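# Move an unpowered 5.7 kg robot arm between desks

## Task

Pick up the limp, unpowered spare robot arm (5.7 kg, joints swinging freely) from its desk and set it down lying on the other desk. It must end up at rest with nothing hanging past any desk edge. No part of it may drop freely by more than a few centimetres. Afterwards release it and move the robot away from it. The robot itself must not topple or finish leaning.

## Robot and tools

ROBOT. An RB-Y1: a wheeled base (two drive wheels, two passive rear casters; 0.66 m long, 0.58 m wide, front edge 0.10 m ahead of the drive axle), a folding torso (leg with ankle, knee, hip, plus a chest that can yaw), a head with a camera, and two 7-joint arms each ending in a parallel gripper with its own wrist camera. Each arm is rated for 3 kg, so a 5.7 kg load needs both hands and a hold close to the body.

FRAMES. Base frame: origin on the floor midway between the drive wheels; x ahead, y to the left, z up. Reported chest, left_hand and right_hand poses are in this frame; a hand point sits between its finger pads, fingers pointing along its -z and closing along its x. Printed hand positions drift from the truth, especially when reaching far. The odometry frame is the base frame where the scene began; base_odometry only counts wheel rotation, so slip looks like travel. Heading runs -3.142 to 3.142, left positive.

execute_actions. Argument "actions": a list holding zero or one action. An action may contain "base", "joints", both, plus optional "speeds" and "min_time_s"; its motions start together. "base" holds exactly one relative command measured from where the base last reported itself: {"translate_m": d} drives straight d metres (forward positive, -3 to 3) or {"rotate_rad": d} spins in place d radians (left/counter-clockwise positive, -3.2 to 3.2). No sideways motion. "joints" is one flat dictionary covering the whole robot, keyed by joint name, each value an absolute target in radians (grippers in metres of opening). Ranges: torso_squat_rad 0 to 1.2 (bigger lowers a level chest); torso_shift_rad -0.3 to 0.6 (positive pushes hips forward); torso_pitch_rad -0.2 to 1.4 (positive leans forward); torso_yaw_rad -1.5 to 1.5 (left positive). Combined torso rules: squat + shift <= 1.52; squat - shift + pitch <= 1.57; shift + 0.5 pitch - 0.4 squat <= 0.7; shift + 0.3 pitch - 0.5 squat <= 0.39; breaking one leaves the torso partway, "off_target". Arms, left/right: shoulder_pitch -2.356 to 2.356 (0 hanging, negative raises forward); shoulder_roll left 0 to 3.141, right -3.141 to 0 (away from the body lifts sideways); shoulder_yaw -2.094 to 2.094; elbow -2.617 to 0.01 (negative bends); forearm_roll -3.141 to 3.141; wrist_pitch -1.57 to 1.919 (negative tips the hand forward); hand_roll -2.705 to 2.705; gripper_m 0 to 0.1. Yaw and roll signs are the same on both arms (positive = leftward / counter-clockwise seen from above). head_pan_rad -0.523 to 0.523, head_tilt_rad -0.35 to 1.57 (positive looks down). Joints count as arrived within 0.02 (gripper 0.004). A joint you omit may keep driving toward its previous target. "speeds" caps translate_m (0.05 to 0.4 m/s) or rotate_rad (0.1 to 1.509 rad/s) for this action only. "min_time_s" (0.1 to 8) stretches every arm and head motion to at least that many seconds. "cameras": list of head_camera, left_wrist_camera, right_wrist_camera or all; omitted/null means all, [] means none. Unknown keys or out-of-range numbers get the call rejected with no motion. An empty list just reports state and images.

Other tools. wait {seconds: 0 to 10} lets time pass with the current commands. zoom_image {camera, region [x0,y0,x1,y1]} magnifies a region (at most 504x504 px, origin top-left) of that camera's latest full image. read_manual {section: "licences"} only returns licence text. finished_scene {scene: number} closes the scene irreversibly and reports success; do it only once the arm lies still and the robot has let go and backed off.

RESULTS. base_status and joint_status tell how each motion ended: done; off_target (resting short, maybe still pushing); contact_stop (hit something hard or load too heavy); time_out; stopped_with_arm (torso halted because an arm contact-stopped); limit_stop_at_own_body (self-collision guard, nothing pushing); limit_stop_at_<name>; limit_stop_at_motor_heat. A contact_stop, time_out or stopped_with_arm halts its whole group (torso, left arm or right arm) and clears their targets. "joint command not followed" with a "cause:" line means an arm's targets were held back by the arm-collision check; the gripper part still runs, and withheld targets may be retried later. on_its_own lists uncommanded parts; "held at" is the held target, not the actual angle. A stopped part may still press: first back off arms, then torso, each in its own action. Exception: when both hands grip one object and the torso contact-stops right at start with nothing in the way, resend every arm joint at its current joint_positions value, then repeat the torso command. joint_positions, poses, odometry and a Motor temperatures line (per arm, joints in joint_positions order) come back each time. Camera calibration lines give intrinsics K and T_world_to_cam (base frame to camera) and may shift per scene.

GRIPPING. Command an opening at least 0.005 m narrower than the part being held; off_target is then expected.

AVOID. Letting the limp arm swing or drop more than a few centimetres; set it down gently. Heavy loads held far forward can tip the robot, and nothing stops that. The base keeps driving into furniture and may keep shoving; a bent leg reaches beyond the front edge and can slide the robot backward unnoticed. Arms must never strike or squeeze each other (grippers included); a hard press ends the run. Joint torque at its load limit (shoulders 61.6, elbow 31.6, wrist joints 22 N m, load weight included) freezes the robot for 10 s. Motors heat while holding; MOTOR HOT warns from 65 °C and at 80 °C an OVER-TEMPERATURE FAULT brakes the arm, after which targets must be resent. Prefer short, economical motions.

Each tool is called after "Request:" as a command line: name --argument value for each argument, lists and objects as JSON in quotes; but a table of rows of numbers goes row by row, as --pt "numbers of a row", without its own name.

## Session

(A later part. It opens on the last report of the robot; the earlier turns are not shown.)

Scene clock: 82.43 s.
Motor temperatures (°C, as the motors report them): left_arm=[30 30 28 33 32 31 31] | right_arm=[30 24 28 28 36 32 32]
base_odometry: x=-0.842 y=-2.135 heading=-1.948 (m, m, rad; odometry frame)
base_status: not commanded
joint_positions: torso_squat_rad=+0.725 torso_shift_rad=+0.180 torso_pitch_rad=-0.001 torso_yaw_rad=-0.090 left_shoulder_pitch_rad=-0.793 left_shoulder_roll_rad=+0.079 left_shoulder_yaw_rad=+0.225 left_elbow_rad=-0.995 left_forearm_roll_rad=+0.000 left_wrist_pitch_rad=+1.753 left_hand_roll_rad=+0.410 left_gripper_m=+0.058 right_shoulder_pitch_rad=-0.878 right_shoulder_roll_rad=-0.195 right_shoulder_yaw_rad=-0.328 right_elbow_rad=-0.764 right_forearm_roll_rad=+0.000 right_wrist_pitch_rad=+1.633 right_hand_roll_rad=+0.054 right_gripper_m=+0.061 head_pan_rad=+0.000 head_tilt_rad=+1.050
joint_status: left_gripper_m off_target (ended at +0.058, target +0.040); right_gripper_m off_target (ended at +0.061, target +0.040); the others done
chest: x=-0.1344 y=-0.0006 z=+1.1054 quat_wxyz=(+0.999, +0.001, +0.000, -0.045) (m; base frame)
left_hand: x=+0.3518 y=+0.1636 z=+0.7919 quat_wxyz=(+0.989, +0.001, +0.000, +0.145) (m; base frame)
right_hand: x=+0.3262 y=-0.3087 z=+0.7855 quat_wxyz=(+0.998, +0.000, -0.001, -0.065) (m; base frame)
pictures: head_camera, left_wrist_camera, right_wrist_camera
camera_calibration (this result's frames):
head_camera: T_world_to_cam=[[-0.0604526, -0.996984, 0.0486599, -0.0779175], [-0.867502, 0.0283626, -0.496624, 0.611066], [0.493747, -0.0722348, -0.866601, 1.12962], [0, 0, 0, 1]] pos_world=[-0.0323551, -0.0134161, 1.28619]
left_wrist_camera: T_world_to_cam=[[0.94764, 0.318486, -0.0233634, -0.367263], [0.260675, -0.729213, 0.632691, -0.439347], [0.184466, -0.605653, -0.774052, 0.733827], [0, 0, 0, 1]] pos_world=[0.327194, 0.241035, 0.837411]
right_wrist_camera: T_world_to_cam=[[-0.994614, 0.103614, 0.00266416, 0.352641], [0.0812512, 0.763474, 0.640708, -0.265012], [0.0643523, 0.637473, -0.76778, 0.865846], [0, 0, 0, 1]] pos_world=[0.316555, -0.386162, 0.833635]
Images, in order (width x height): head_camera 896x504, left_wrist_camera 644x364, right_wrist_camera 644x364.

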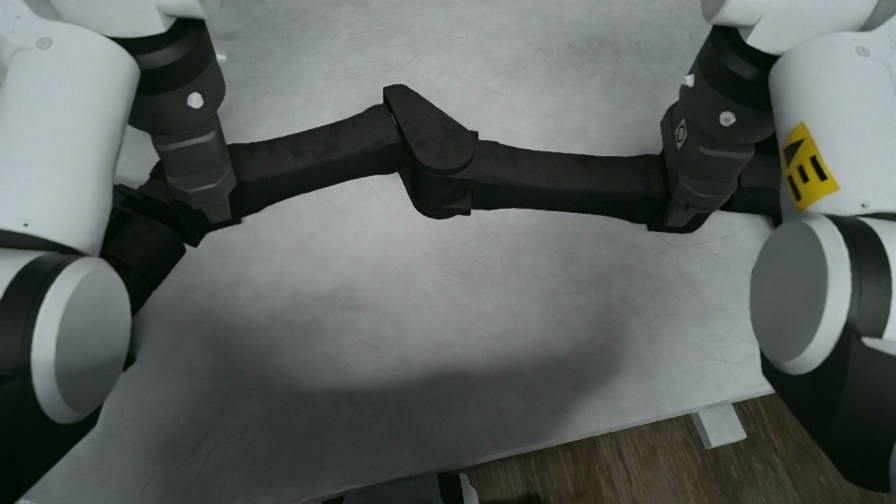

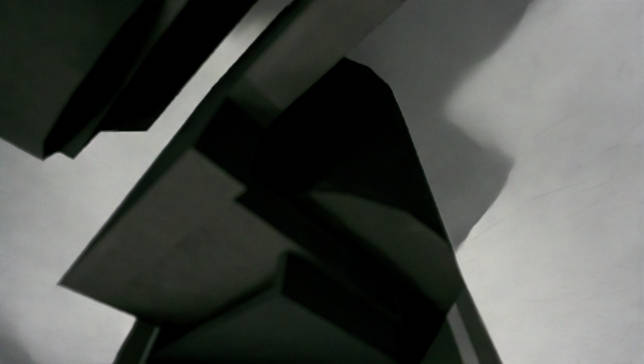

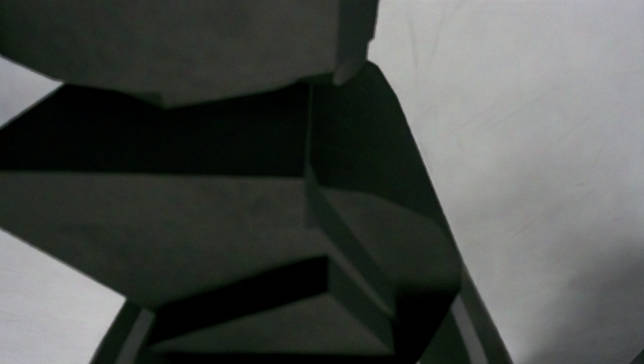

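Request:
execute_actions --actions '[{"joints": {"torso_squat_rad": 0.65, "head_pan_rad": 0.2}}]'

Scene clock: 83.93 s.
Motor temperatures (°C, as the motors report them): left_arm=[30 30 28 33 32 31 31] | right_arm=[30 24 28 28 36 32 32]
base_odometry: x=-0.842 y=-2.135 heading=-1.948 (m, m, rad; odometry frame)
base_status: not commanded
joint_positions: torso_squat_rad=+0.650 torso_shift_rad=+0.181 torso_pitch_rad=+0.001 torso_yaw_rad=-0.090 left_shoulder_pitch_rad=-0.791 left_shoulder_roll_rad=+0.079 left_shoulder_yaw_rad=+0.225 left_elbow_rad=-0.994 left_forearm_roll_rad=+0.000 left_wrist_pitch_rad=+1.753 left_hand_roll_rad=+0.410 left_gripper_m=+0.058 right_shoulder_pitch_rad=-0.876 right_shoulder_roll_rad=-0.195 right_shoulder_yaw_rad=-0.328 right_elbow_rad=-0.763 right_forearm_roll_rad=+0.000 right_wrist_pitch_rad=+1.633 right_hand_roll_rad=+0.054 right_gripper_m=+0.061 head_pan_rad=+0.200 head_tilt_rad=+1.050
joint_status: all done
chest: x=-0.1276 y=-0.0006 z=+1.1382 quat_wxyz=(+0.999, +0.001, +0.001, -0.045) (m; base frame)
left_hand: x=+0.3569 y=+0.1638 z=+0.8225 quat_wxyz=(+0.989, +0.001, +0.002, +0.145) (m; base frame)
right_hand: x=+0.3311 y=-0.3086 z=+0.8159 quat_wxyz=(+0.998, +0.001, +0.002, -0.065) (m; base frame)
pictures: head_camera, left_wrist_camera, right_wrist_camera
camera_calibration (this result's frames):
head_camera: T_world_to_cam=[[0.13879, -0.989135, 0.0484645, -0.0578516], [-0.856534, -0.14446, -0.49546, 0.632597], [0.497078, 0.0272534, -0.867278, 1.15601], [0, 0, 0, 1]] pos_world=[-0.0247548, 0.00265689, 1.31881]
left_wrist_camera: T_world_to_cam=[[0.947357, 0.318927, -0.0282852, -0.367367], [0.264317, -0.729157, 0.631242, -0.460029], [0.180696, -0.605488, -0.77507, 0.758835], [0, 0, 0, 1]] pos_world=[0.332503, 0.241195, 0.868148]
right_wrist_camera: T_world_to_cam=[[-0.994536, 0.10406, 0.00831256, 0.352904], [0.0851733, 0.762828, 0.640968, -0.286633], [0.060358, 0.638174, -0.767523, 0.89015], [0, 0, 0, 1]] pos_world=[0.321662, -0.386142, 0.864]
Images, in order (width x height): head_camera 896x504, left_wrist_camera 644x364, right_wrist_camera 644x364.

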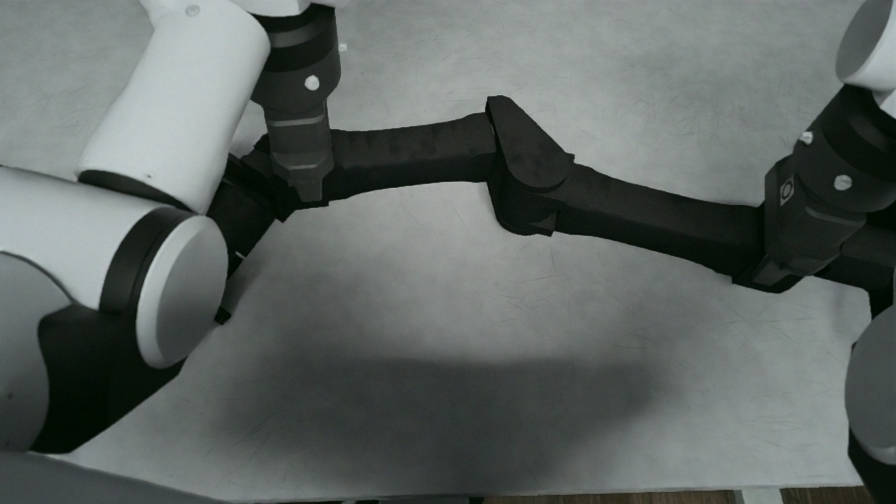

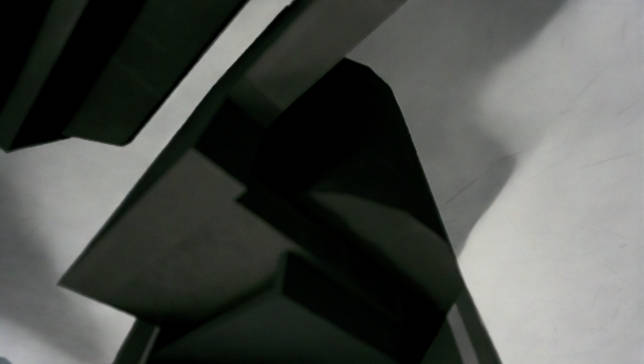

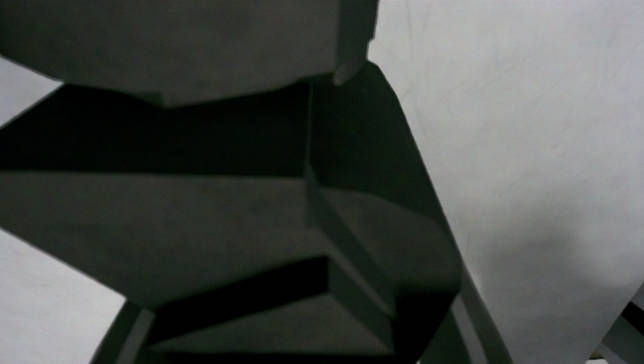

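Request:
execute_actions --actions '[{"joints": {"torso_squat_rad": 0.45, "head_pan_rad": -0.1}}]'

Scene clock: 85.53 s.
Motor temperatures (°C, as the motors report them): left_arm=[30 30 28 33 32 31 31] | right_arm=[31 24 28 28 36 32 32]
base_odometry: x=-0.842 y=-2.135 heading=-1.948 (m, m, rad; odometry frame)
base_status: not commanded
joint_positions: torso_squat_rad=+0.450 torso_shift_rad=+0.181 torso_pitch_rad=+0.001 torso_yaw_rad=-0.090 left_shoulder_pitch_rad=-0.791 left_shoulder_roll_rad=+0.079 left_shoulder_yaw_rad=+0.225 left_elbow_rad=-0.994 left_forearm_roll_rad=+0.000 left_wrist_pitch_rad=+1.753 left_hand_roll_rad=+0.410 left_gripper_m=+0.058 right_shoulder_pitch_rad=-0.876 right_shoulder_roll_rad=-0.195 right_shoulder_yaw_rad=-0.328 right_elbow_rad=-0.762 right_forearm_roll_rad=+0.000 right_wrist_pitch_rad=+1.633 right_hand_roll_rad=+0.054 right_gripper_m=+0.061 head_pan_rad=-0.100 head_tilt_rad=+1.050
joint_status: all done
chest: x=-0.1144 y=-0.0006 z=+1.2100 quat_wxyz=(+0.999, +0.001, +0.001, -0.045) (m; base frame)
left_hand: x=+0.3700 y=+0.1637 z=+0.8941 quat_wxyz=(+0.989, +0.001, +0.003, +0.145) (m; base frame)
right_hand: x=+0.3442 y=-0.3086 z=+0.8876 quat_wxyz=(+0.998, +0.001, +0.003, -0.065) (m; base frame)
pictures: head_camera, left_wrist_camera, right_wrist_camera
camera_calibration (this result's frames):
head_camera: T_world_to_cam=[[-0.159583, -0.985977, 0.048811, -0.0911977], [-0.86126, 0.114892, -0.495006, 0.679205], [0.482457, -0.121034, -0.867517, 1.2103], [0, 0, 0, 1]] pos_world=[-0.0134992, -0.021467, 1.39062]
left_wrist_camera: T_world_to_cam=[[0.947323, 0.318977, -0.0288485, -0.377165], [0.26473, -0.72914, 0.631088, -0.50869], [0.180268, -0.605482, -0.775175, 0.812215], [0, 0, 0, 1]] pos_world=[0.345546, 0.241182, 0.939756]
right_wrist_camera: T_world_to_cam=[[-0.994531, 0.104076, 0.00876466, 0.364908], [0.0854726, 0.762779, 0.640985, -0.333811], [0.0600258, 0.638229, -0.767503, 0.944496], [0, 0, 0, 1]] pos_world=[0.33475, -0.386159, 0.935673]
Images, in order (width x height): head_camera 896x504, left_wrist_camera 644x364, right_wrist_camera 644x364.

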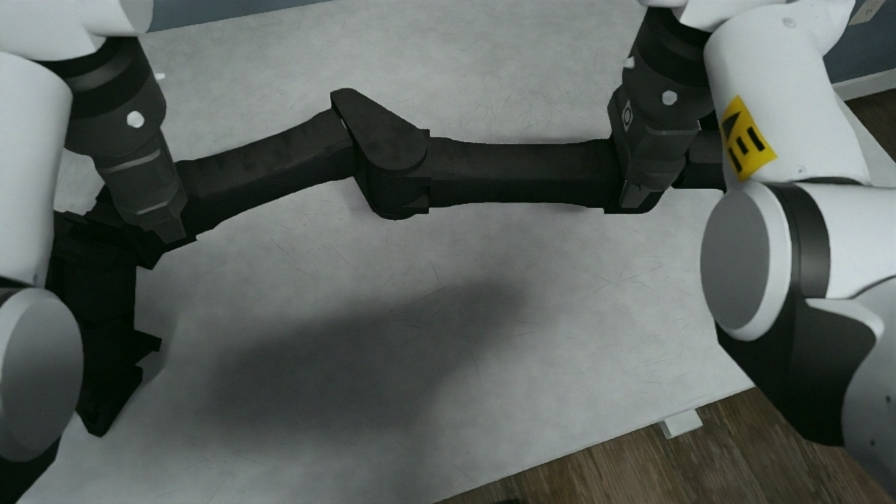

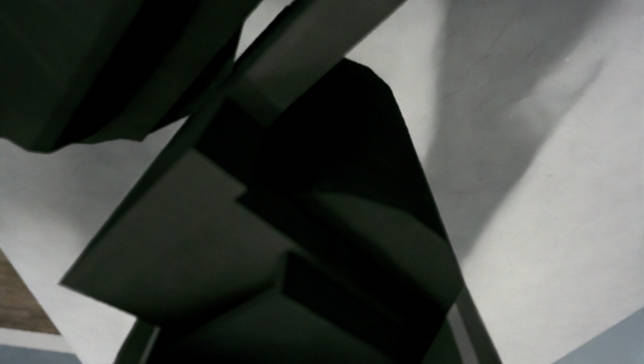

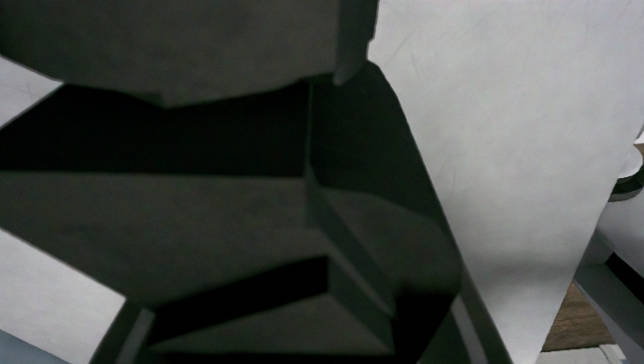

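Request:
execute_actions --actions '[{"joints": {"torso_squat_rad": 0.29, "head_pan_rad": 0.0}}]' --cameras '["head_camera", "left_wrist_camera"]'

Scene clock: 87.23 s.
Motor temperatures (°C, as the motors report them): left_arm=[30 30 28 33 32 31 31] | right_arm=[31 24 28 28 36 32 32]
base_odometry: x=-0.842 y=-2.135 heading=-1.948 (m, m, rad; odometry frame)
base_status: not commanded
joint_positions: torso_squat_rad=+0.290 torso_shift_rad=+0.181 torso_pitch_rad=+0.001 torso_yaw_rad=-0.090 left_shoulder_pitch_rad=-0.791 left_shoulder_roll_rad=+0.079 left_shoulder_yaw_rad=+0.225 left_elbow_rad=-0.994 left_forearm_roll_rad=+0.000 left_wrist_pitch_rad=+1.753 left_hand_roll_rad=+0.410 left_gripper_m=+0.058 right_shoulder_pitch_rad=-0.876 right_shoulder_roll_rad=-0.195 right_shoulder_yaw_rad=-0.328 right_elbow_rad=-0.762 right_forearm_roll_rad=+0.000 right_wrist_pitch_rad=+1.633 right_hand_roll_rad=+0.054 right_gripper_m=+0.061 head_pan_rad=+0.000 head_tilt_rad=+1.050
joint_status: all done
chest: x=-0.1070 y=-0.0007 z=+1.2498 quat_wxyz=(+0.999, +0.001, +0.001, -0.045) (m; base frame)
left_hand: x=+0.3772 y=+0.1637 z=+0.9338 quat_wxyz=(+0.989, +0.001, +0.003, +0.145) (m; base frame)
right_hand: x=+0.3515 y=-0.3086 z=+0.9273 quat_wxyz=(+0.998, +0.001, +0.003, -0.065) (m; base frame)
pictures: head_camera, left_wrist_camera
camera_calibration (this result's frames):
head_camera: T_world_to_cam=[[-0.0604566, -0.996983, 0.048685, -0.0834179], [-0.868438, 0.0284908, -0.494978, 0.704358], [0.492097, -0.0722046, -0.867541, 1.24224], [0, 0, 0, 1]] pos_world=[-0.00465237, -0.0135388, 1.43039]
left_wrist_camera: T_world_to_cam=[[0.947306, 0.319004, -0.0291315, -0.382628], [0.264939, -0.729133, 0.631009, -0.535635], [0.180054, -0.605477, -0.775228, 0.84176], [0, 0, 0, 1]] pos_world=[0.352814, 0.241176, 0.9794]
Images, in order (width x height): head_camera 896x504, left_wrist_camera 644x364.

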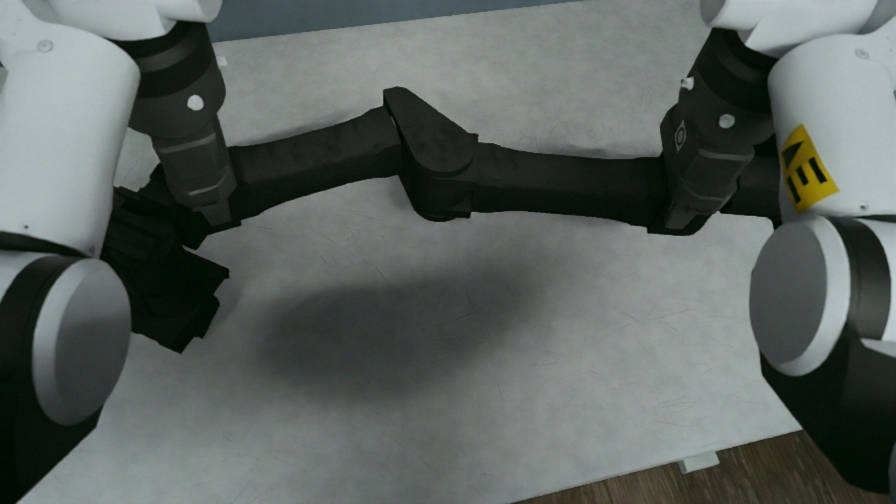

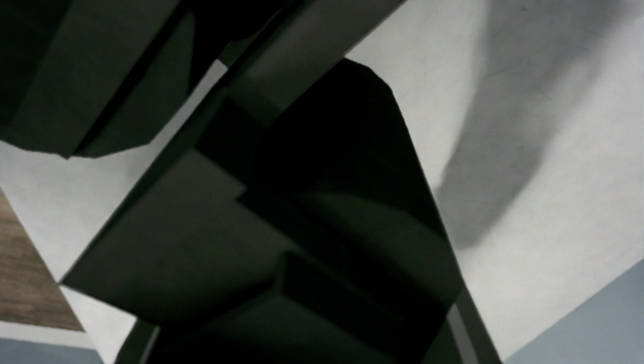

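Request:
zoom_image --camera "head_camera" --region '[80, 160, 320, 400]'

Request:
execute_actions --actions '[{"joints": {"torso_squat_rad": 0.14}}]' --cameras '["head_camera", "left_wrist_camera"]'

Region (80, 160, 320, 400) of head_camera's 896x504 image, scaled by 2.100, with more detail than that image has.

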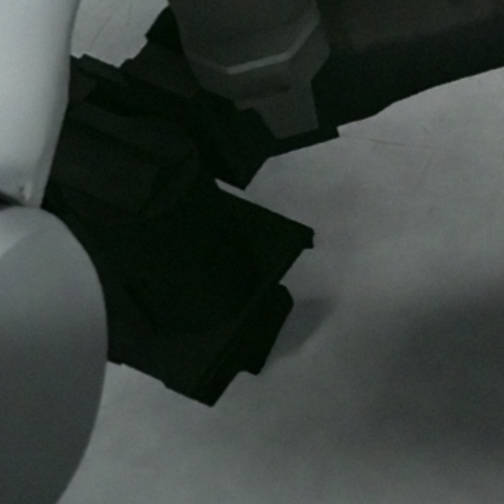

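Scene clock: 88.80 s.
Motor temperatures (°C, as the motors report them): left_arm=[30 30 28 33 32 31 31] | right_arm=[31 24 28 28 36 32 32]
base_odometry: x=-0.842 y=-2.135 heading=-1.948 (m, m, rad; odometry frame)
base_status: not commanded
joint_positions: torso_squat_rad=+0.140 torso_shift_rad=+0.181 torso_pitch_rad=+0.001 torso_yaw_rad=-0.090 left_shoulder_pitch_rad=-0.790 left_shoulder_roll_rad=+0.079 left_shoulder_yaw_rad=+0.225 left_elbow_rad=-0.994 left_forearm_roll_rad=+0.000 left_wrist_pitch_rad=+1.753 left_hand_roll_rad=+0.410 left_gripper_m=+0.058 right_shoulder_pitch_rad=-0.876 right_shoulder_roll_rad=-0.195 right_shoulder_yaw_rad=-0.328 right_elbow_rad=-0.762 right_forearm_roll_rad=+0.000 right_wrist_pitch_rad=+1.633 right_hand_roll_rad=+0.054 right_gripper_m=+0.061 head_pan_rad=+0.000 head_tilt_rad=+1.050
joint_status: all done
chest: x=-0.1030 y=-0.0007 z=+1.2718 quat_wxyz=(+0.999, +0.001, +0.001, -0.045) (m; base frame)
left_hand: x=+0.3812 y=+0.1637 z=+0.9557 quat_wxyz=(+0.989, +0.001, +0.003, +0.145) (m; base frame)
right_hand: x=+0.3555 y=-0.3086 z=+0.9493 quat_wxyz=(+0.998, +0.001, +0.003, -0.065) (m; base frame)
pictures: head_camera, left_wrist_camera
camera_calibration (this result's frames):
head_camera: T_world_to_cam=[[-0.0604539, -0.996983, 0.0486881, -0.0842571], [-0.868466, 0.028491, -0.494929, 0.718701], [0.492049, -0.0722043, -0.867568, 1.25935], [0, 0, 0, 1]] pos_world=[-0.000589199, -0.0135486, 1.45238]
left_wrist_camera: T_world_to_cam=[[0.947298, 0.319013, -0.0292845, -0.385628], [0.265047, -0.729127, 0.630971, -0.550541], [0.179936, -0.605479, -0.775254, 0.858101], [0, 0, 0, 1]] pos_world=[0.356821, 0.241168, 1.00133]
Images, in order (width x height): head_camera 896x504, left_wrist_camera 644x364.

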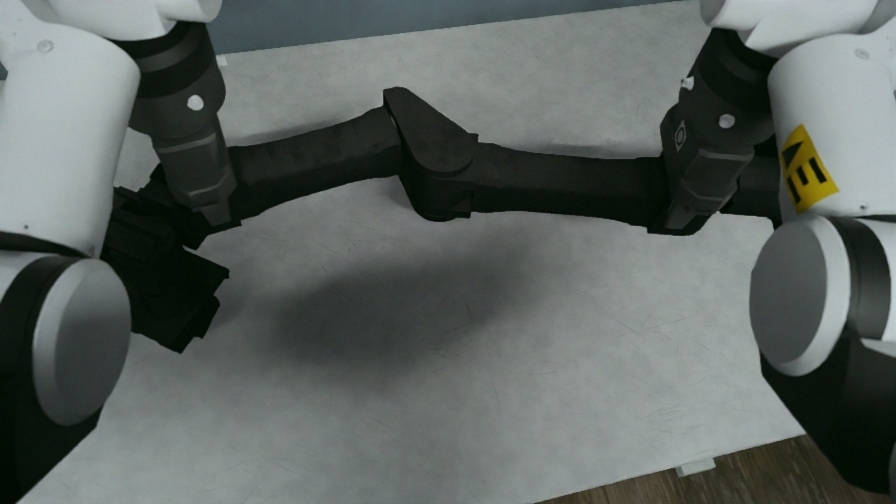

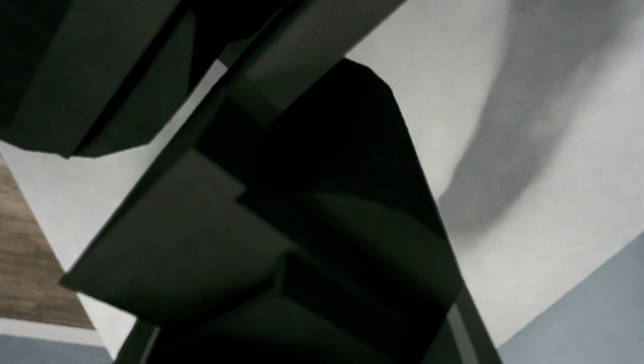

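Request:
execute_actions --actions '[{"base": {"translate_m": -2.9}, "joints": {"torso_squat_rad": 0.0, "torso_shift_rad": 0.0, "torso_yaw_rad": -0.04}}]'

Scene clock: 111.00 s.
Motor temperatures (°C, as the motors report them): left_arm=[32 30 28 35 32 31 31] | right_arm=[32 24 28 30 36 32 32]
base_odometry: x=+0.228 y=+0.560 heading=-1.949 (m, m, rad; odometry frame)
base_status: done
joint_positions: torso_squat_rad=+0.000 torso_shift_rad=+0.001 torso_pitch_rad=+0.001 torso_yaw_rad=-0.040 left_shoulder_pitch_rad=-0.790 left_shoulder_roll_rad=+0.078 left_shoulder_yaw_rad=+0.225 left_elbow_rad=-0.994 left_forearm_roll_rad=+0.000 left_wrist_pitch_rad=+1.753 left_hand_roll_rad=+0.410 left_gripper_m=+0.058 right_shoulder_pitch_rad=-0.876 right_shoulder_roll_rad=-0.194 right_shoulder_yaw_rad=-0.328 right_elbow_rad=-0.762 right_forearm_roll_rad=+0.000 right_wrist_pitch_rad=+1.633 right_hand_roll_rad=+0.054 right_gripper_m=+0.061 head_pan_rad=+0.000 head_tilt_rad=+1.050
joint_status: all done
chest: x=-0.2272 y=-0.0007 z=+1.2899 quat_wxyz=(+1.000, +0.001, +0.001, -0.020) (m; base frame)
left_hand: x=+0.2481 y=+0.1877 z=+0.9738 quat_wxyz=(+0.985, +0.001, +0.003, +0.170) (m; base frame)
right_hand: x=+0.2461 y=-0.2853 z=+0.9675 quat_wxyz=(+0.999, +0.001, +0.003, -0.040) (m; base frame)
pictures: head_camera, left_wrist_camera, right_wrist_camera
camera_calibration (this result's frames):
head_camera: T_world_to_cam=[[-0.0105507, -0.99876, 0.0486474, -0.0812572], [-0.868642, -0.0149447, -0.495214, 0.620037], [0.495327, -0.0474821, -0.867408, 1.33678], [0, 0, 0, 1]] pos_world=[-0.12441, -0.00841715, 1.47054]
left_wrist_camera: T_world_to_cam=[[0.930171, 0.365957, -0.029289, -0.271204], [0.301155, -0.71496, 0.630982, -0.520842], [0.209972, -0.595741, -0.775245, 0.901346], [0, 0, 0, 1]] pos_world=[0.219863, 0.263837, 1.01946]
right_wrist_camera: T_world_to_cam=[[-0.998489, 0.0542196, 0.00889655, 0.250853], [0.0473103, 0.766071, 0.641012, -0.384099], [0.02794, 0.640465, -0.767479, 1.00532], [0, 0, 0, 1]] pos_world=[0.240558, -0.363223, 1.01554]
Images, in order (width x height): head_camera 896x504, left_wrist_camera 644x364, right_wrist_camera 644x364.

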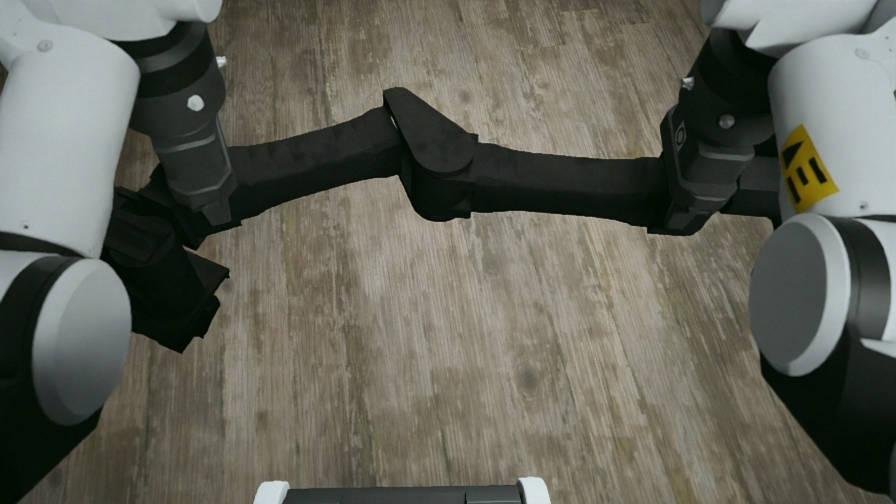

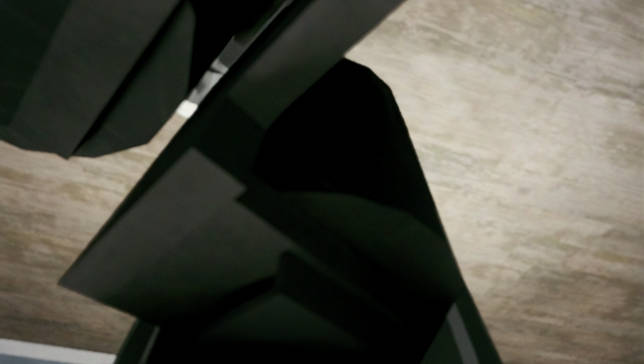

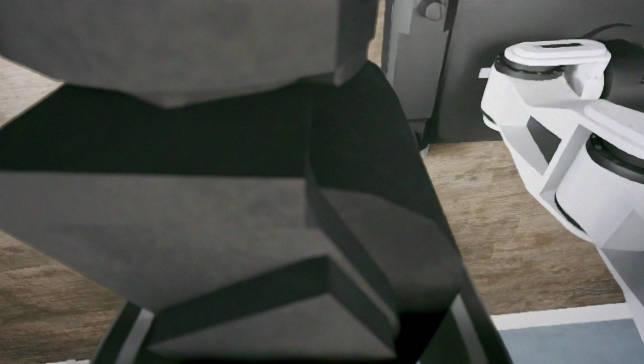

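Request:
execute_actions --actions '[{"base": {"rotate_rad": -2.68}, "joints": {"head_tilt_rad": 0.5}}]'

Scene clock: 116.33 s.
Motor temperatures (°C, as the motors report them): left_arm=[32 30 28 35 32 31 31] | right_arm=[33 24 28 30 36 32 32]
base_odometry: x=+0.228 y=+0.560 heading=+1.654 (m, m, rad; odometry frame)
base_status: done
joint_positions: torso_squat_rad=+0.000 torso_shift_rad=+0.001 torso_pitch_rad=+0.001 torso_yaw_rad=-0.040 left_shoulder_pitch_rad=-0.790 left_shoulder_roll_rad=+0.079 left_shoulder_yaw_rad=+0.225 left_elbow_rad=-0.994 left_forearm_roll_rad=+0.000 left_wrist_pitch_rad=+1.753 left_hand_roll_rad=+0.410 left_gripper_m=+0.058 right_shoulder_pitch_rad=-0.876 right_shoulder_roll_rad=-0.194 right_shoulder_yaw_rad=-0.328 right_elbow_rad=-0.762 right_forearm_roll_rad=+0.000 right_wrist_pitch_rad=+1.633 right_hand_roll_rad=+0.054 right_gripper_m=+0.061 head_pan_rad=+0.000 head_tilt_rad=+0.500
joint_status: all done
chest: x=-0.2273 y=-0.0006 z=+1.2899 quat_wxyz=(+1.000, +0.001, +0.001, -0.020) (m; base frame)
left_hand: x=+0.2481 y=+0.1877 z=+0.9738 quat_wxyz=(+0.985, +0.001, +0.003, +0.170) (m; base frame)
right_hand: x=+0.2461 y=-0.2853 z=+0.9675 quat_wxyz=(+0.999, +0.001, +0.003, -0.040) (m; base frame)
pictures: head_camera, left_wrist_camera, right_wrist_camera
camera_calibration (this result's frames):
head_camera: T_world_to_cam=[[-0.0408731, -0.997552, 0.0567326, -0.099496], [-0.482198, -0.0300366, -0.875547, 1.26591], [0.875108, -0.0631427, -0.47979, 0.837104], [0, 0, 0, 1]] pos_world=[-0.126202, -0.00837174, 1.51565]
left_wrist_camera: T_world_to_cam=[[0.93017, 0.365962, -0.0292508, -0.271235], [0.301131, -0.714952, 0.631003, -0.520842], [0.21001, -0.595748, -0.775229, 0.901336], [0, 0, 0, 1]] pos_world=[0.219846, 0.263854, 1.01946]
right_wrist_camera: T_world_to_cam=[[-0.998492, 0.0541877, 0.00880953, 0.250929], [0.0472308, 0.766091, 0.640995, -0.384096], [0.0279851, 0.640444, -0.767495, 1.00532], [0, 0, 0, 1]] pos_world=[0.240558, -0.363193, 1.01557]
Images, in order (width x height): head_camera 896x504, left_wrist_camera 644x364, right_wrist_camera 644x364.

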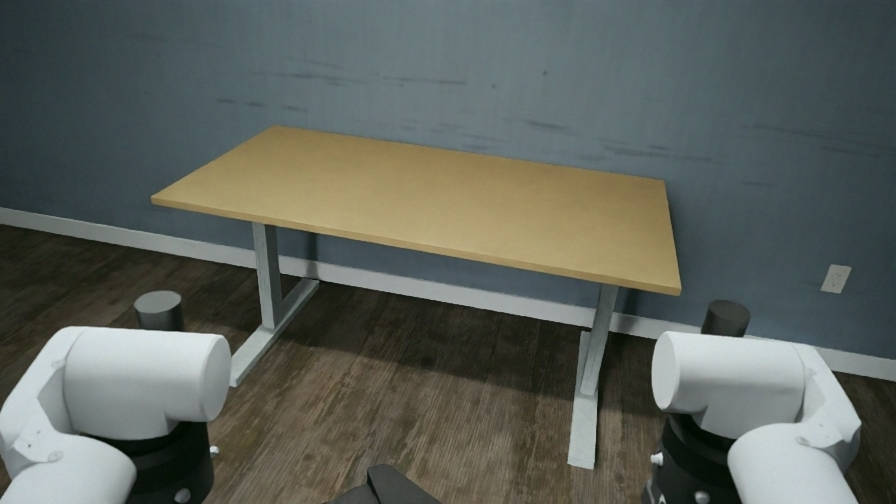

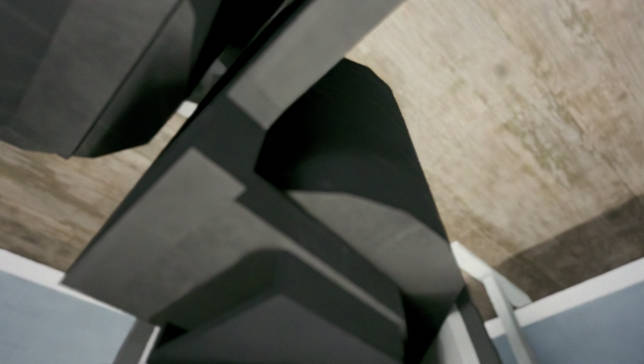

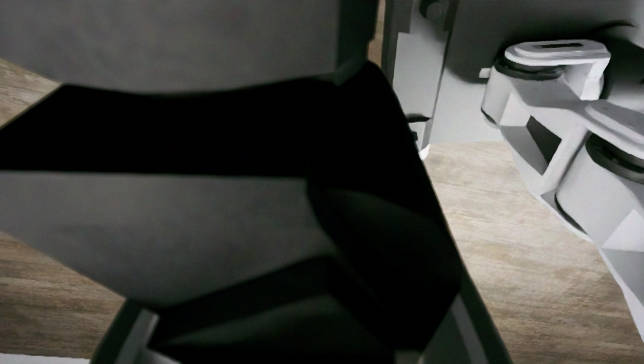

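Request:
zoom_image --camera "head_camera" --region '[130, 110, 330, 230]'

Request:
zoom_image --camera "head_camera" --region '[560, 160, 720, 310]'

Region (130, 110, 330, 230) of head_camera's 896x504 image, scaled by 2.520, with more detail than that image has; it fills the top 302 rows of this view, and the rest is white.

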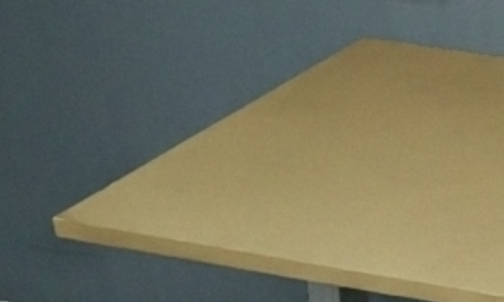

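Region (560, 160, 720, 310) of head_camera's 896x504 image, scaled by 3.150, with more detail than that image has; it fills the top 472 rows of this view, and the rest is white.

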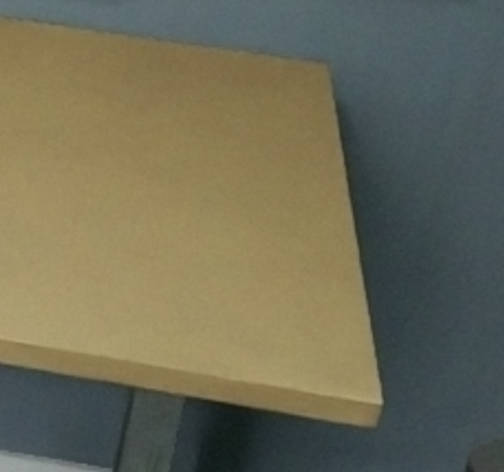

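Request:
execute_actions --actions '[{"base": {"translate_m": 1.13}, "joints": {"head_tilt_rad": 1.05}}]'

Scene clock: 123.60 s.
Motor temperatures (°C, as the motors report them): left_arm=[33 30 28 35 32 31 31] | right_arm=[33 24 28 30 36 32 32]
base_odometry: x=+0.134 y=+1.686 heading=+1.654 (m, m, rad; odometry frame)
base_status: done
joint_positions: torso_squat_rad=+0.000 torso_shift_rad=+0.001 torso_pitch_rad=+0.001 torso_yaw_rad=-0.040 left_shoulder_pitch_rad=-0.790 left_shoulder_roll_rad=+0.078 left_shoulder_yaw_rad=+0.225 left_elbow_rad=-0.993 left_forearm_roll_rad=+0.000 left_wrist_pitch_rad=+1.753 left_hand_roll_rad=+0.410 left_gripper_m=+0.058 right_shoulder_pitch_rad=-0.876 right_shoulder_roll_rad=-0.194 right_shoulder_yaw_rad=-0.328 right_elbow_rad=-0.762 right_forearm_roll_rad=+0.000 right_wrist_pitch_rad=+1.633 right_hand_roll_rad=+0.054 right_gripper_m=+0.061 head_pan_rad=+0.000 head_tilt_rad=+1.050
joint_status: all done
chest: x=-0.2271 y=-0.0006 z=+1.2899 quat_wxyz=(+1.000, +0.001, +0.001, -0.020) (m; base frame)
left_hand: x=+0.2482 y=+0.1877 z=+0.9737 quat_wxyz=(+0.985, +0.001, +0.003, +0.170) (m; base frame)
right_hand: x=+0.2462 y=-0.2853 z=+0.9674 quat_wxyz=(+0.999, +0.001, +0.003, -0.040) (m; base frame)
pictures: head_camera, left_wrist_camera, right_wrist_camera
camera_calibration (this result's frames):
head_camera: T_world_to_cam=[[-0.0105416, -0.998759, 0.0486778, -0.0812752], [-0.868689, -0.0149632, -0.495131, 0.620039], [0.495245, -0.0475054, -0.867453, 1.33675], [0, 0, 0, 1]] pos_world=[-0.124255, -0.0083938, 1.47053]
left_wrist_camera: T_world_to_cam=[[0.930178, 0.365931, -0.0293704, -0.271209], [0.301185, -0.714952, 0.630976, -0.520829], [0.209895, -0.595766, -0.775246, 0.90129], [0, 0, 0, 1]] pos_world=[0.219961, 0.263834, 1.01939]
right_wrist_camera: T_world_to_cam=[[-0.998493, 0.0541527, 0.0088578, 0.251005], [0.0472353, 0.7661, 0.640983, -0.384071], [0.027925, 0.640435, -0.767504, 1.00529], [0, 0, 0, 1]] pos_world=[0.240696, -0.363179, 1.01552]
Images, in order (width x height): head_camera 896x504, left_wrist_camera 644x364, right_wrist_camera 644x364.

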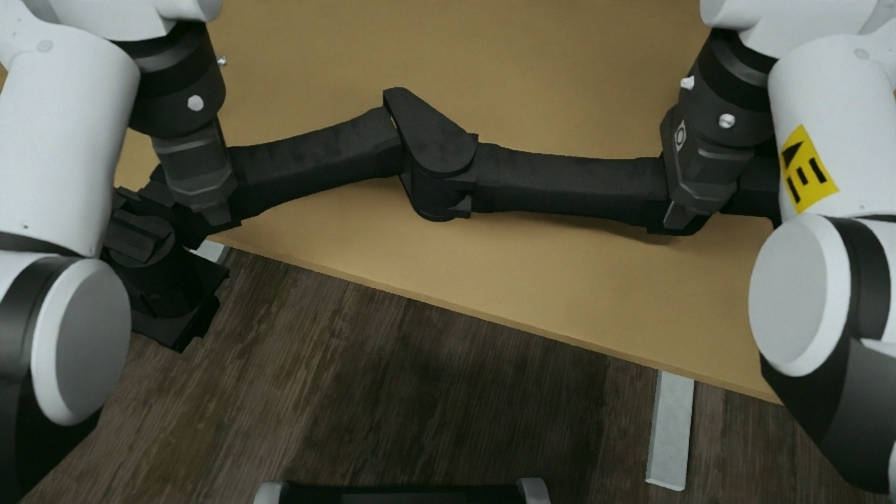

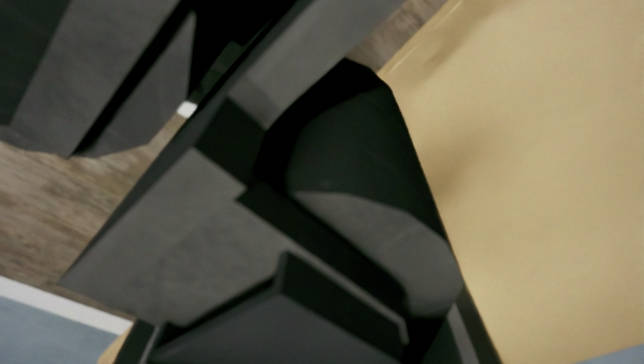

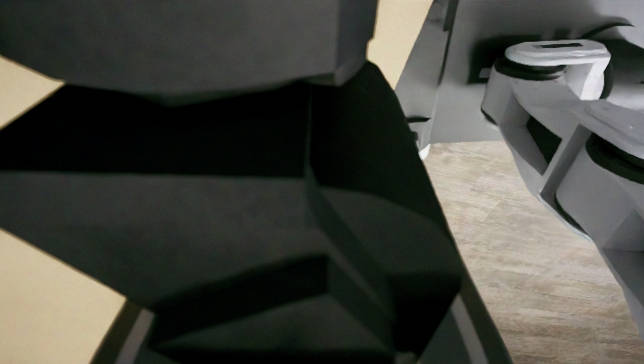

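Request:
zoom_image --camera "head_camera" --region '[90, 170, 330, 380]'

Request:
zoom_image --camera "head_camera" --region '[600, 320, 780, 500]'

Region (90, 170, 330, 380) of head_camera's 896x504 image, scaled by 2.100, with more detail than that image has; it fills the top 441 rows of this view, and the rest is white.

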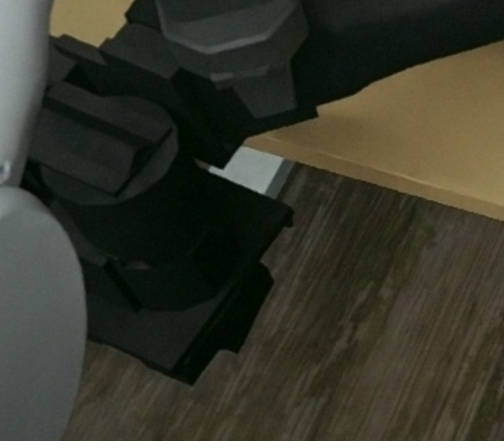

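Region (600, 320, 780, 500) of head_camera's 896x504 image, scaled by 2.800, with more detail than that image has.

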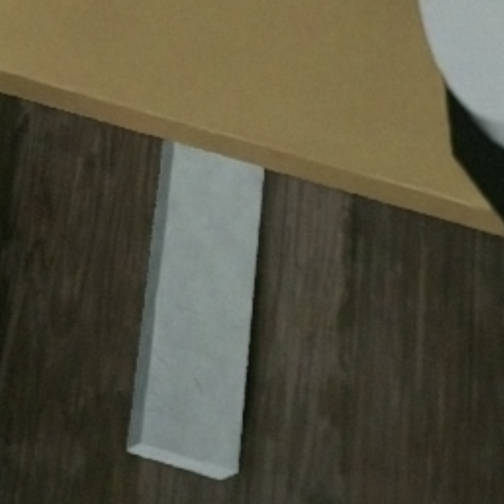

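Request:
execute_actions --actions '[{"base": {"translate_m": 0.162}, "joints": {"torso_shift_rad": 0.18, "torso_squat_rad": 0.15}}]' --cameras '["head_camera", "left_wrist_camera"]'

Scene clock: 130.33 s.
Motor temperatures (°C, as the motors report them): left_arm=[33 30 28 35 32 31 31] | right_arm=[33 24 28 30 36 32 32]
base_odometry: x=+0.121 y=+1.848 heading=+1.654 (m, m, rad; odometry frame)
base_status: done
joint_positions: torso_squat_rad=+0.150 torso_shift_rad=+0.181 torso_pitch_rad=+0.001 torso_yaw_rad=-0.040 left_shoulder_pitch_rad=-0.790 left_shoulder_roll_rad=+0.078 left_shoulder_yaw_rad=+0.225 left_elbow_rad=-0.993 left_forearm_roll_rad=+0.000 left_wrist_pitch_rad=+1.753 left_hand_roll_rad=+0.410 left_gripper_m=+0.058 right_shoulder_pitch_rad=-0.876 right_shoulder_roll_rad=-0.194 right_shoulder_yaw_rad=-0.328 right_elbow_rad=-0.762 right_forearm_roll_rad=+0.000 right_wrist_pitch_rad=+1.633 right_hand_roll_rad=+0.054 right_gripper_m=+0.061 head_pan_rad=+0.000 head_tilt_rad=+1.050
joint_status: all done
chest: x=-0.1031 y=-0.0006 z=+1.2708 quat_wxyz=(+1.000, +0.001, +0.001, -0.020) (m; base frame)
left_hand: x=+0.3722 y=+0.1877 z=+0.9546 quat_wxyz=(+0.985, +0.001, +0.003, +0.170) (m; base frame)
right_hand: x=+0.3702 y=-0.2853 z=+0.9483 quat_wxyz=(+0.999, +0.001, +0.003, -0.040) (m; base frame)
pictures: head_camera, left_wrist_camera
camera_calibration (this result's frames):
head_camera: T_world_to_cam=[[-0.0105382, -0.998759, 0.0486797, -0.0790312], [-0.868766, -0.0149596, -0.494997, 0.718131], [0.495111, -0.0475077, -0.86753, 1.25883], [0, 0, 0, 1]] pos_world=[-0.000207562, -0.00838591, 1.4514]
left_wrist_camera: T_world_to_cam=[[0.930181, 0.365918, -0.0294613, -0.387015], [0.301235, -0.714954, 0.63095, -0.546067], [0.209812, -0.595772, -0.775264, 0.860452], [0, 0, 0, 1]] pos_world=[0.343955, 0.263835, 1.00022]
Images, in order (width x height): head_camera 896x504, left_wrist_camera 644x364.

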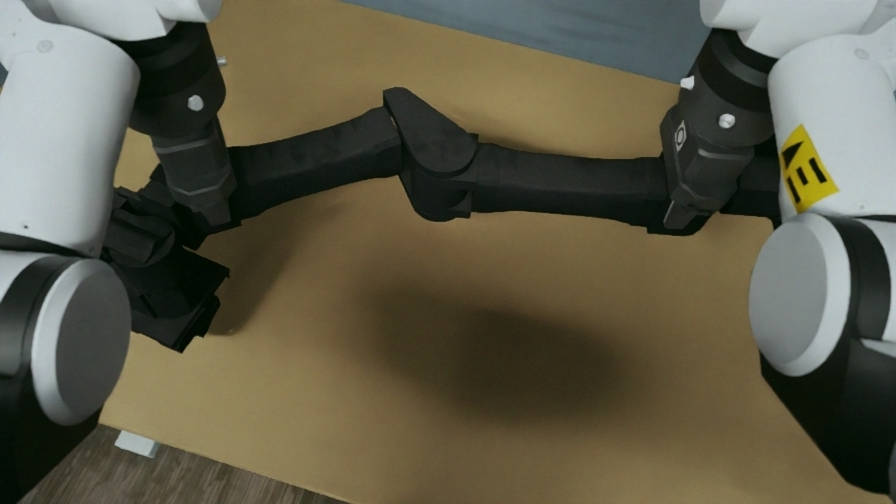

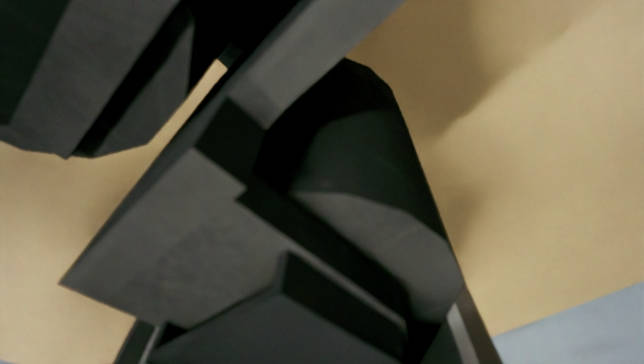

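Request:
zoom_image --camera "head_camera" --region '[150, 250, 290, 370]'

Request:
execute_actions --actions '[{"joints": {"torso_squat_rad": 0.285}}]' --cameras '["head_camera", "left_wrist_camera"]'

Request:
zoom_image --camera "head_camera" --region '[150, 250, 290, 370]'

Region (150, 250, 290, 370) of head_camera's 896x504 image, scaled by 3.600, with more detail than that image has; it fills the top 432 rows of this view, and the rest is white.

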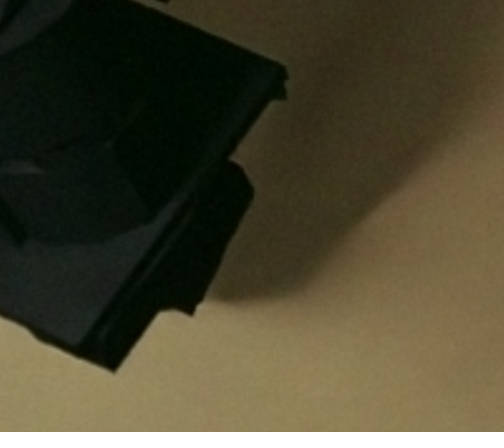

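Scene clock: 133.50 s.
Motor temperatures (°C, as the motors report them): left_arm=[33 30 28 35 32 31 31] | right_arm=[33 24 28 30 36 32 32]
base_odometry: x=+0.121 y=+1.848 heading=+1.654 (m, m, rad; odometry frame)
base_status: not commanded
joint_positions: torso_squat_rad=+0.285 torso_shift_rad=+0.181 torso_pitch_rad=+0.001 torso_yaw_rad=-0.040 left_shoulder_pitch_rad=-0.790 left_shoulder_roll_rad=+0.078 left_shoulder_yaw_rad=+0.225 left_elbow_rad=-0.993 left_forearm_roll_rad=+0.000 left_wrist_pitch_rad=+1.753 left_hand_roll_rad=+0.410 left_gripper_m=+0.058 right_shoulder_pitch_rad=-0.876 right_shoulder_roll_rad=-0.194 right_shoulder_yaw_rad=-0.328 right_elbow_rad=-0.762 right_forearm_roll_rad=+0.000 right_wrist_pitch_rad=+1.633 right_hand_roll_rad=+0.054 right_gripper_m=+0.061 head_pan_rad=+0.000 head_tilt_rad=+1.050
joint_status: all done
chest: x=-0.1069 y=-0.0006 z=+1.2508 quat_wxyz=(+1.000, +0.001, +0.001, -0.020) (m; base frame)
left_hand: x=+0.3685 y=+0.1877 z=+0.9347 quat_wxyz=(+0.985, +0.001, +0.003, +0.170) (m; base frame)
right_hand: x=+0.3665 y=-0.2852 z=+0.9284 quat_wxyz=(+0.999, +0.001, +0.002, -0.040) (m; base frame)
pictures: head_camera, left_wrist_camera
camera_calibration (this result's frames):
head_camera: T_world_to_cam=[[-0.0105504, -0.998759, 0.0486768, -0.078086], [-0.868641, -0.0149596, -0.495216, 0.705213], [0.49533, -0.0475073, -0.867405, 1.24321], [0, 0, 0, 1]] pos_world=[-0.00404558, -0.00837774, 1.4314]
left_wrist_camera: T_world_to_cam=[[0.930188, 0.365918, -0.0292269, -0.384373], [0.301076, -0.714955, 0.631025, -0.532399], [0.210008, -0.595772, -0.775211, 0.845686], [0, 0, 0, 1]] pos_world=[0.340231, 0.263844, 0.980309]
Images, in order (width x height): head_camera 896x504, left_wrist_camera 644x364.

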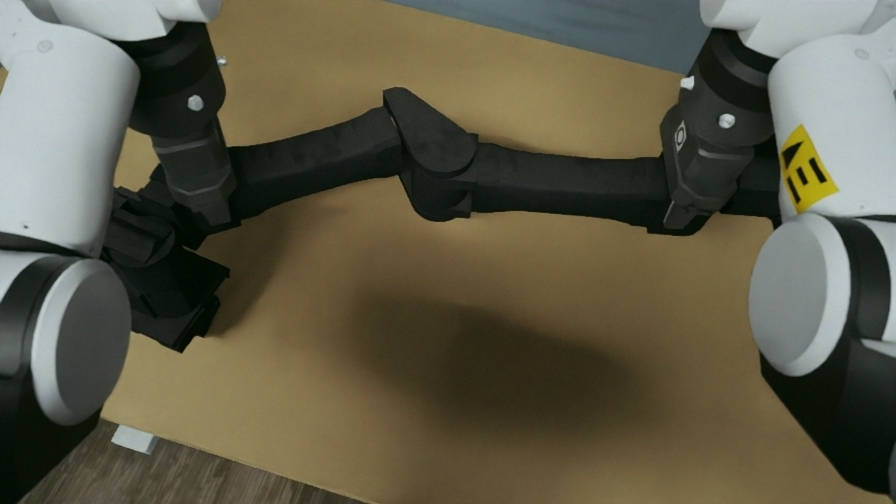

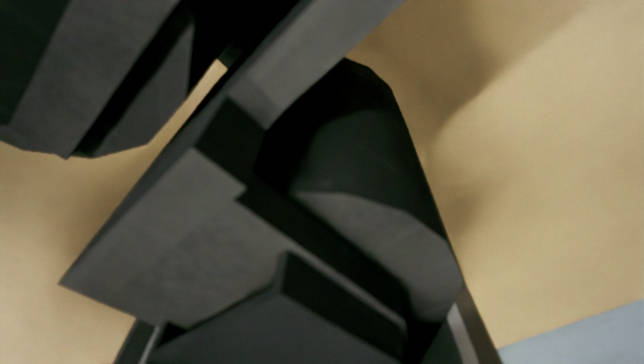

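Region (150, 250, 290, 370) of head_camera's 896x504 image, scaled by 3.600, with more detail than that image has; it fills the top 432 rows of this view, and the rest is white.

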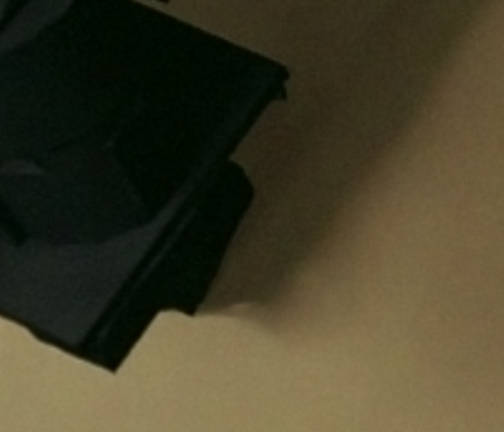

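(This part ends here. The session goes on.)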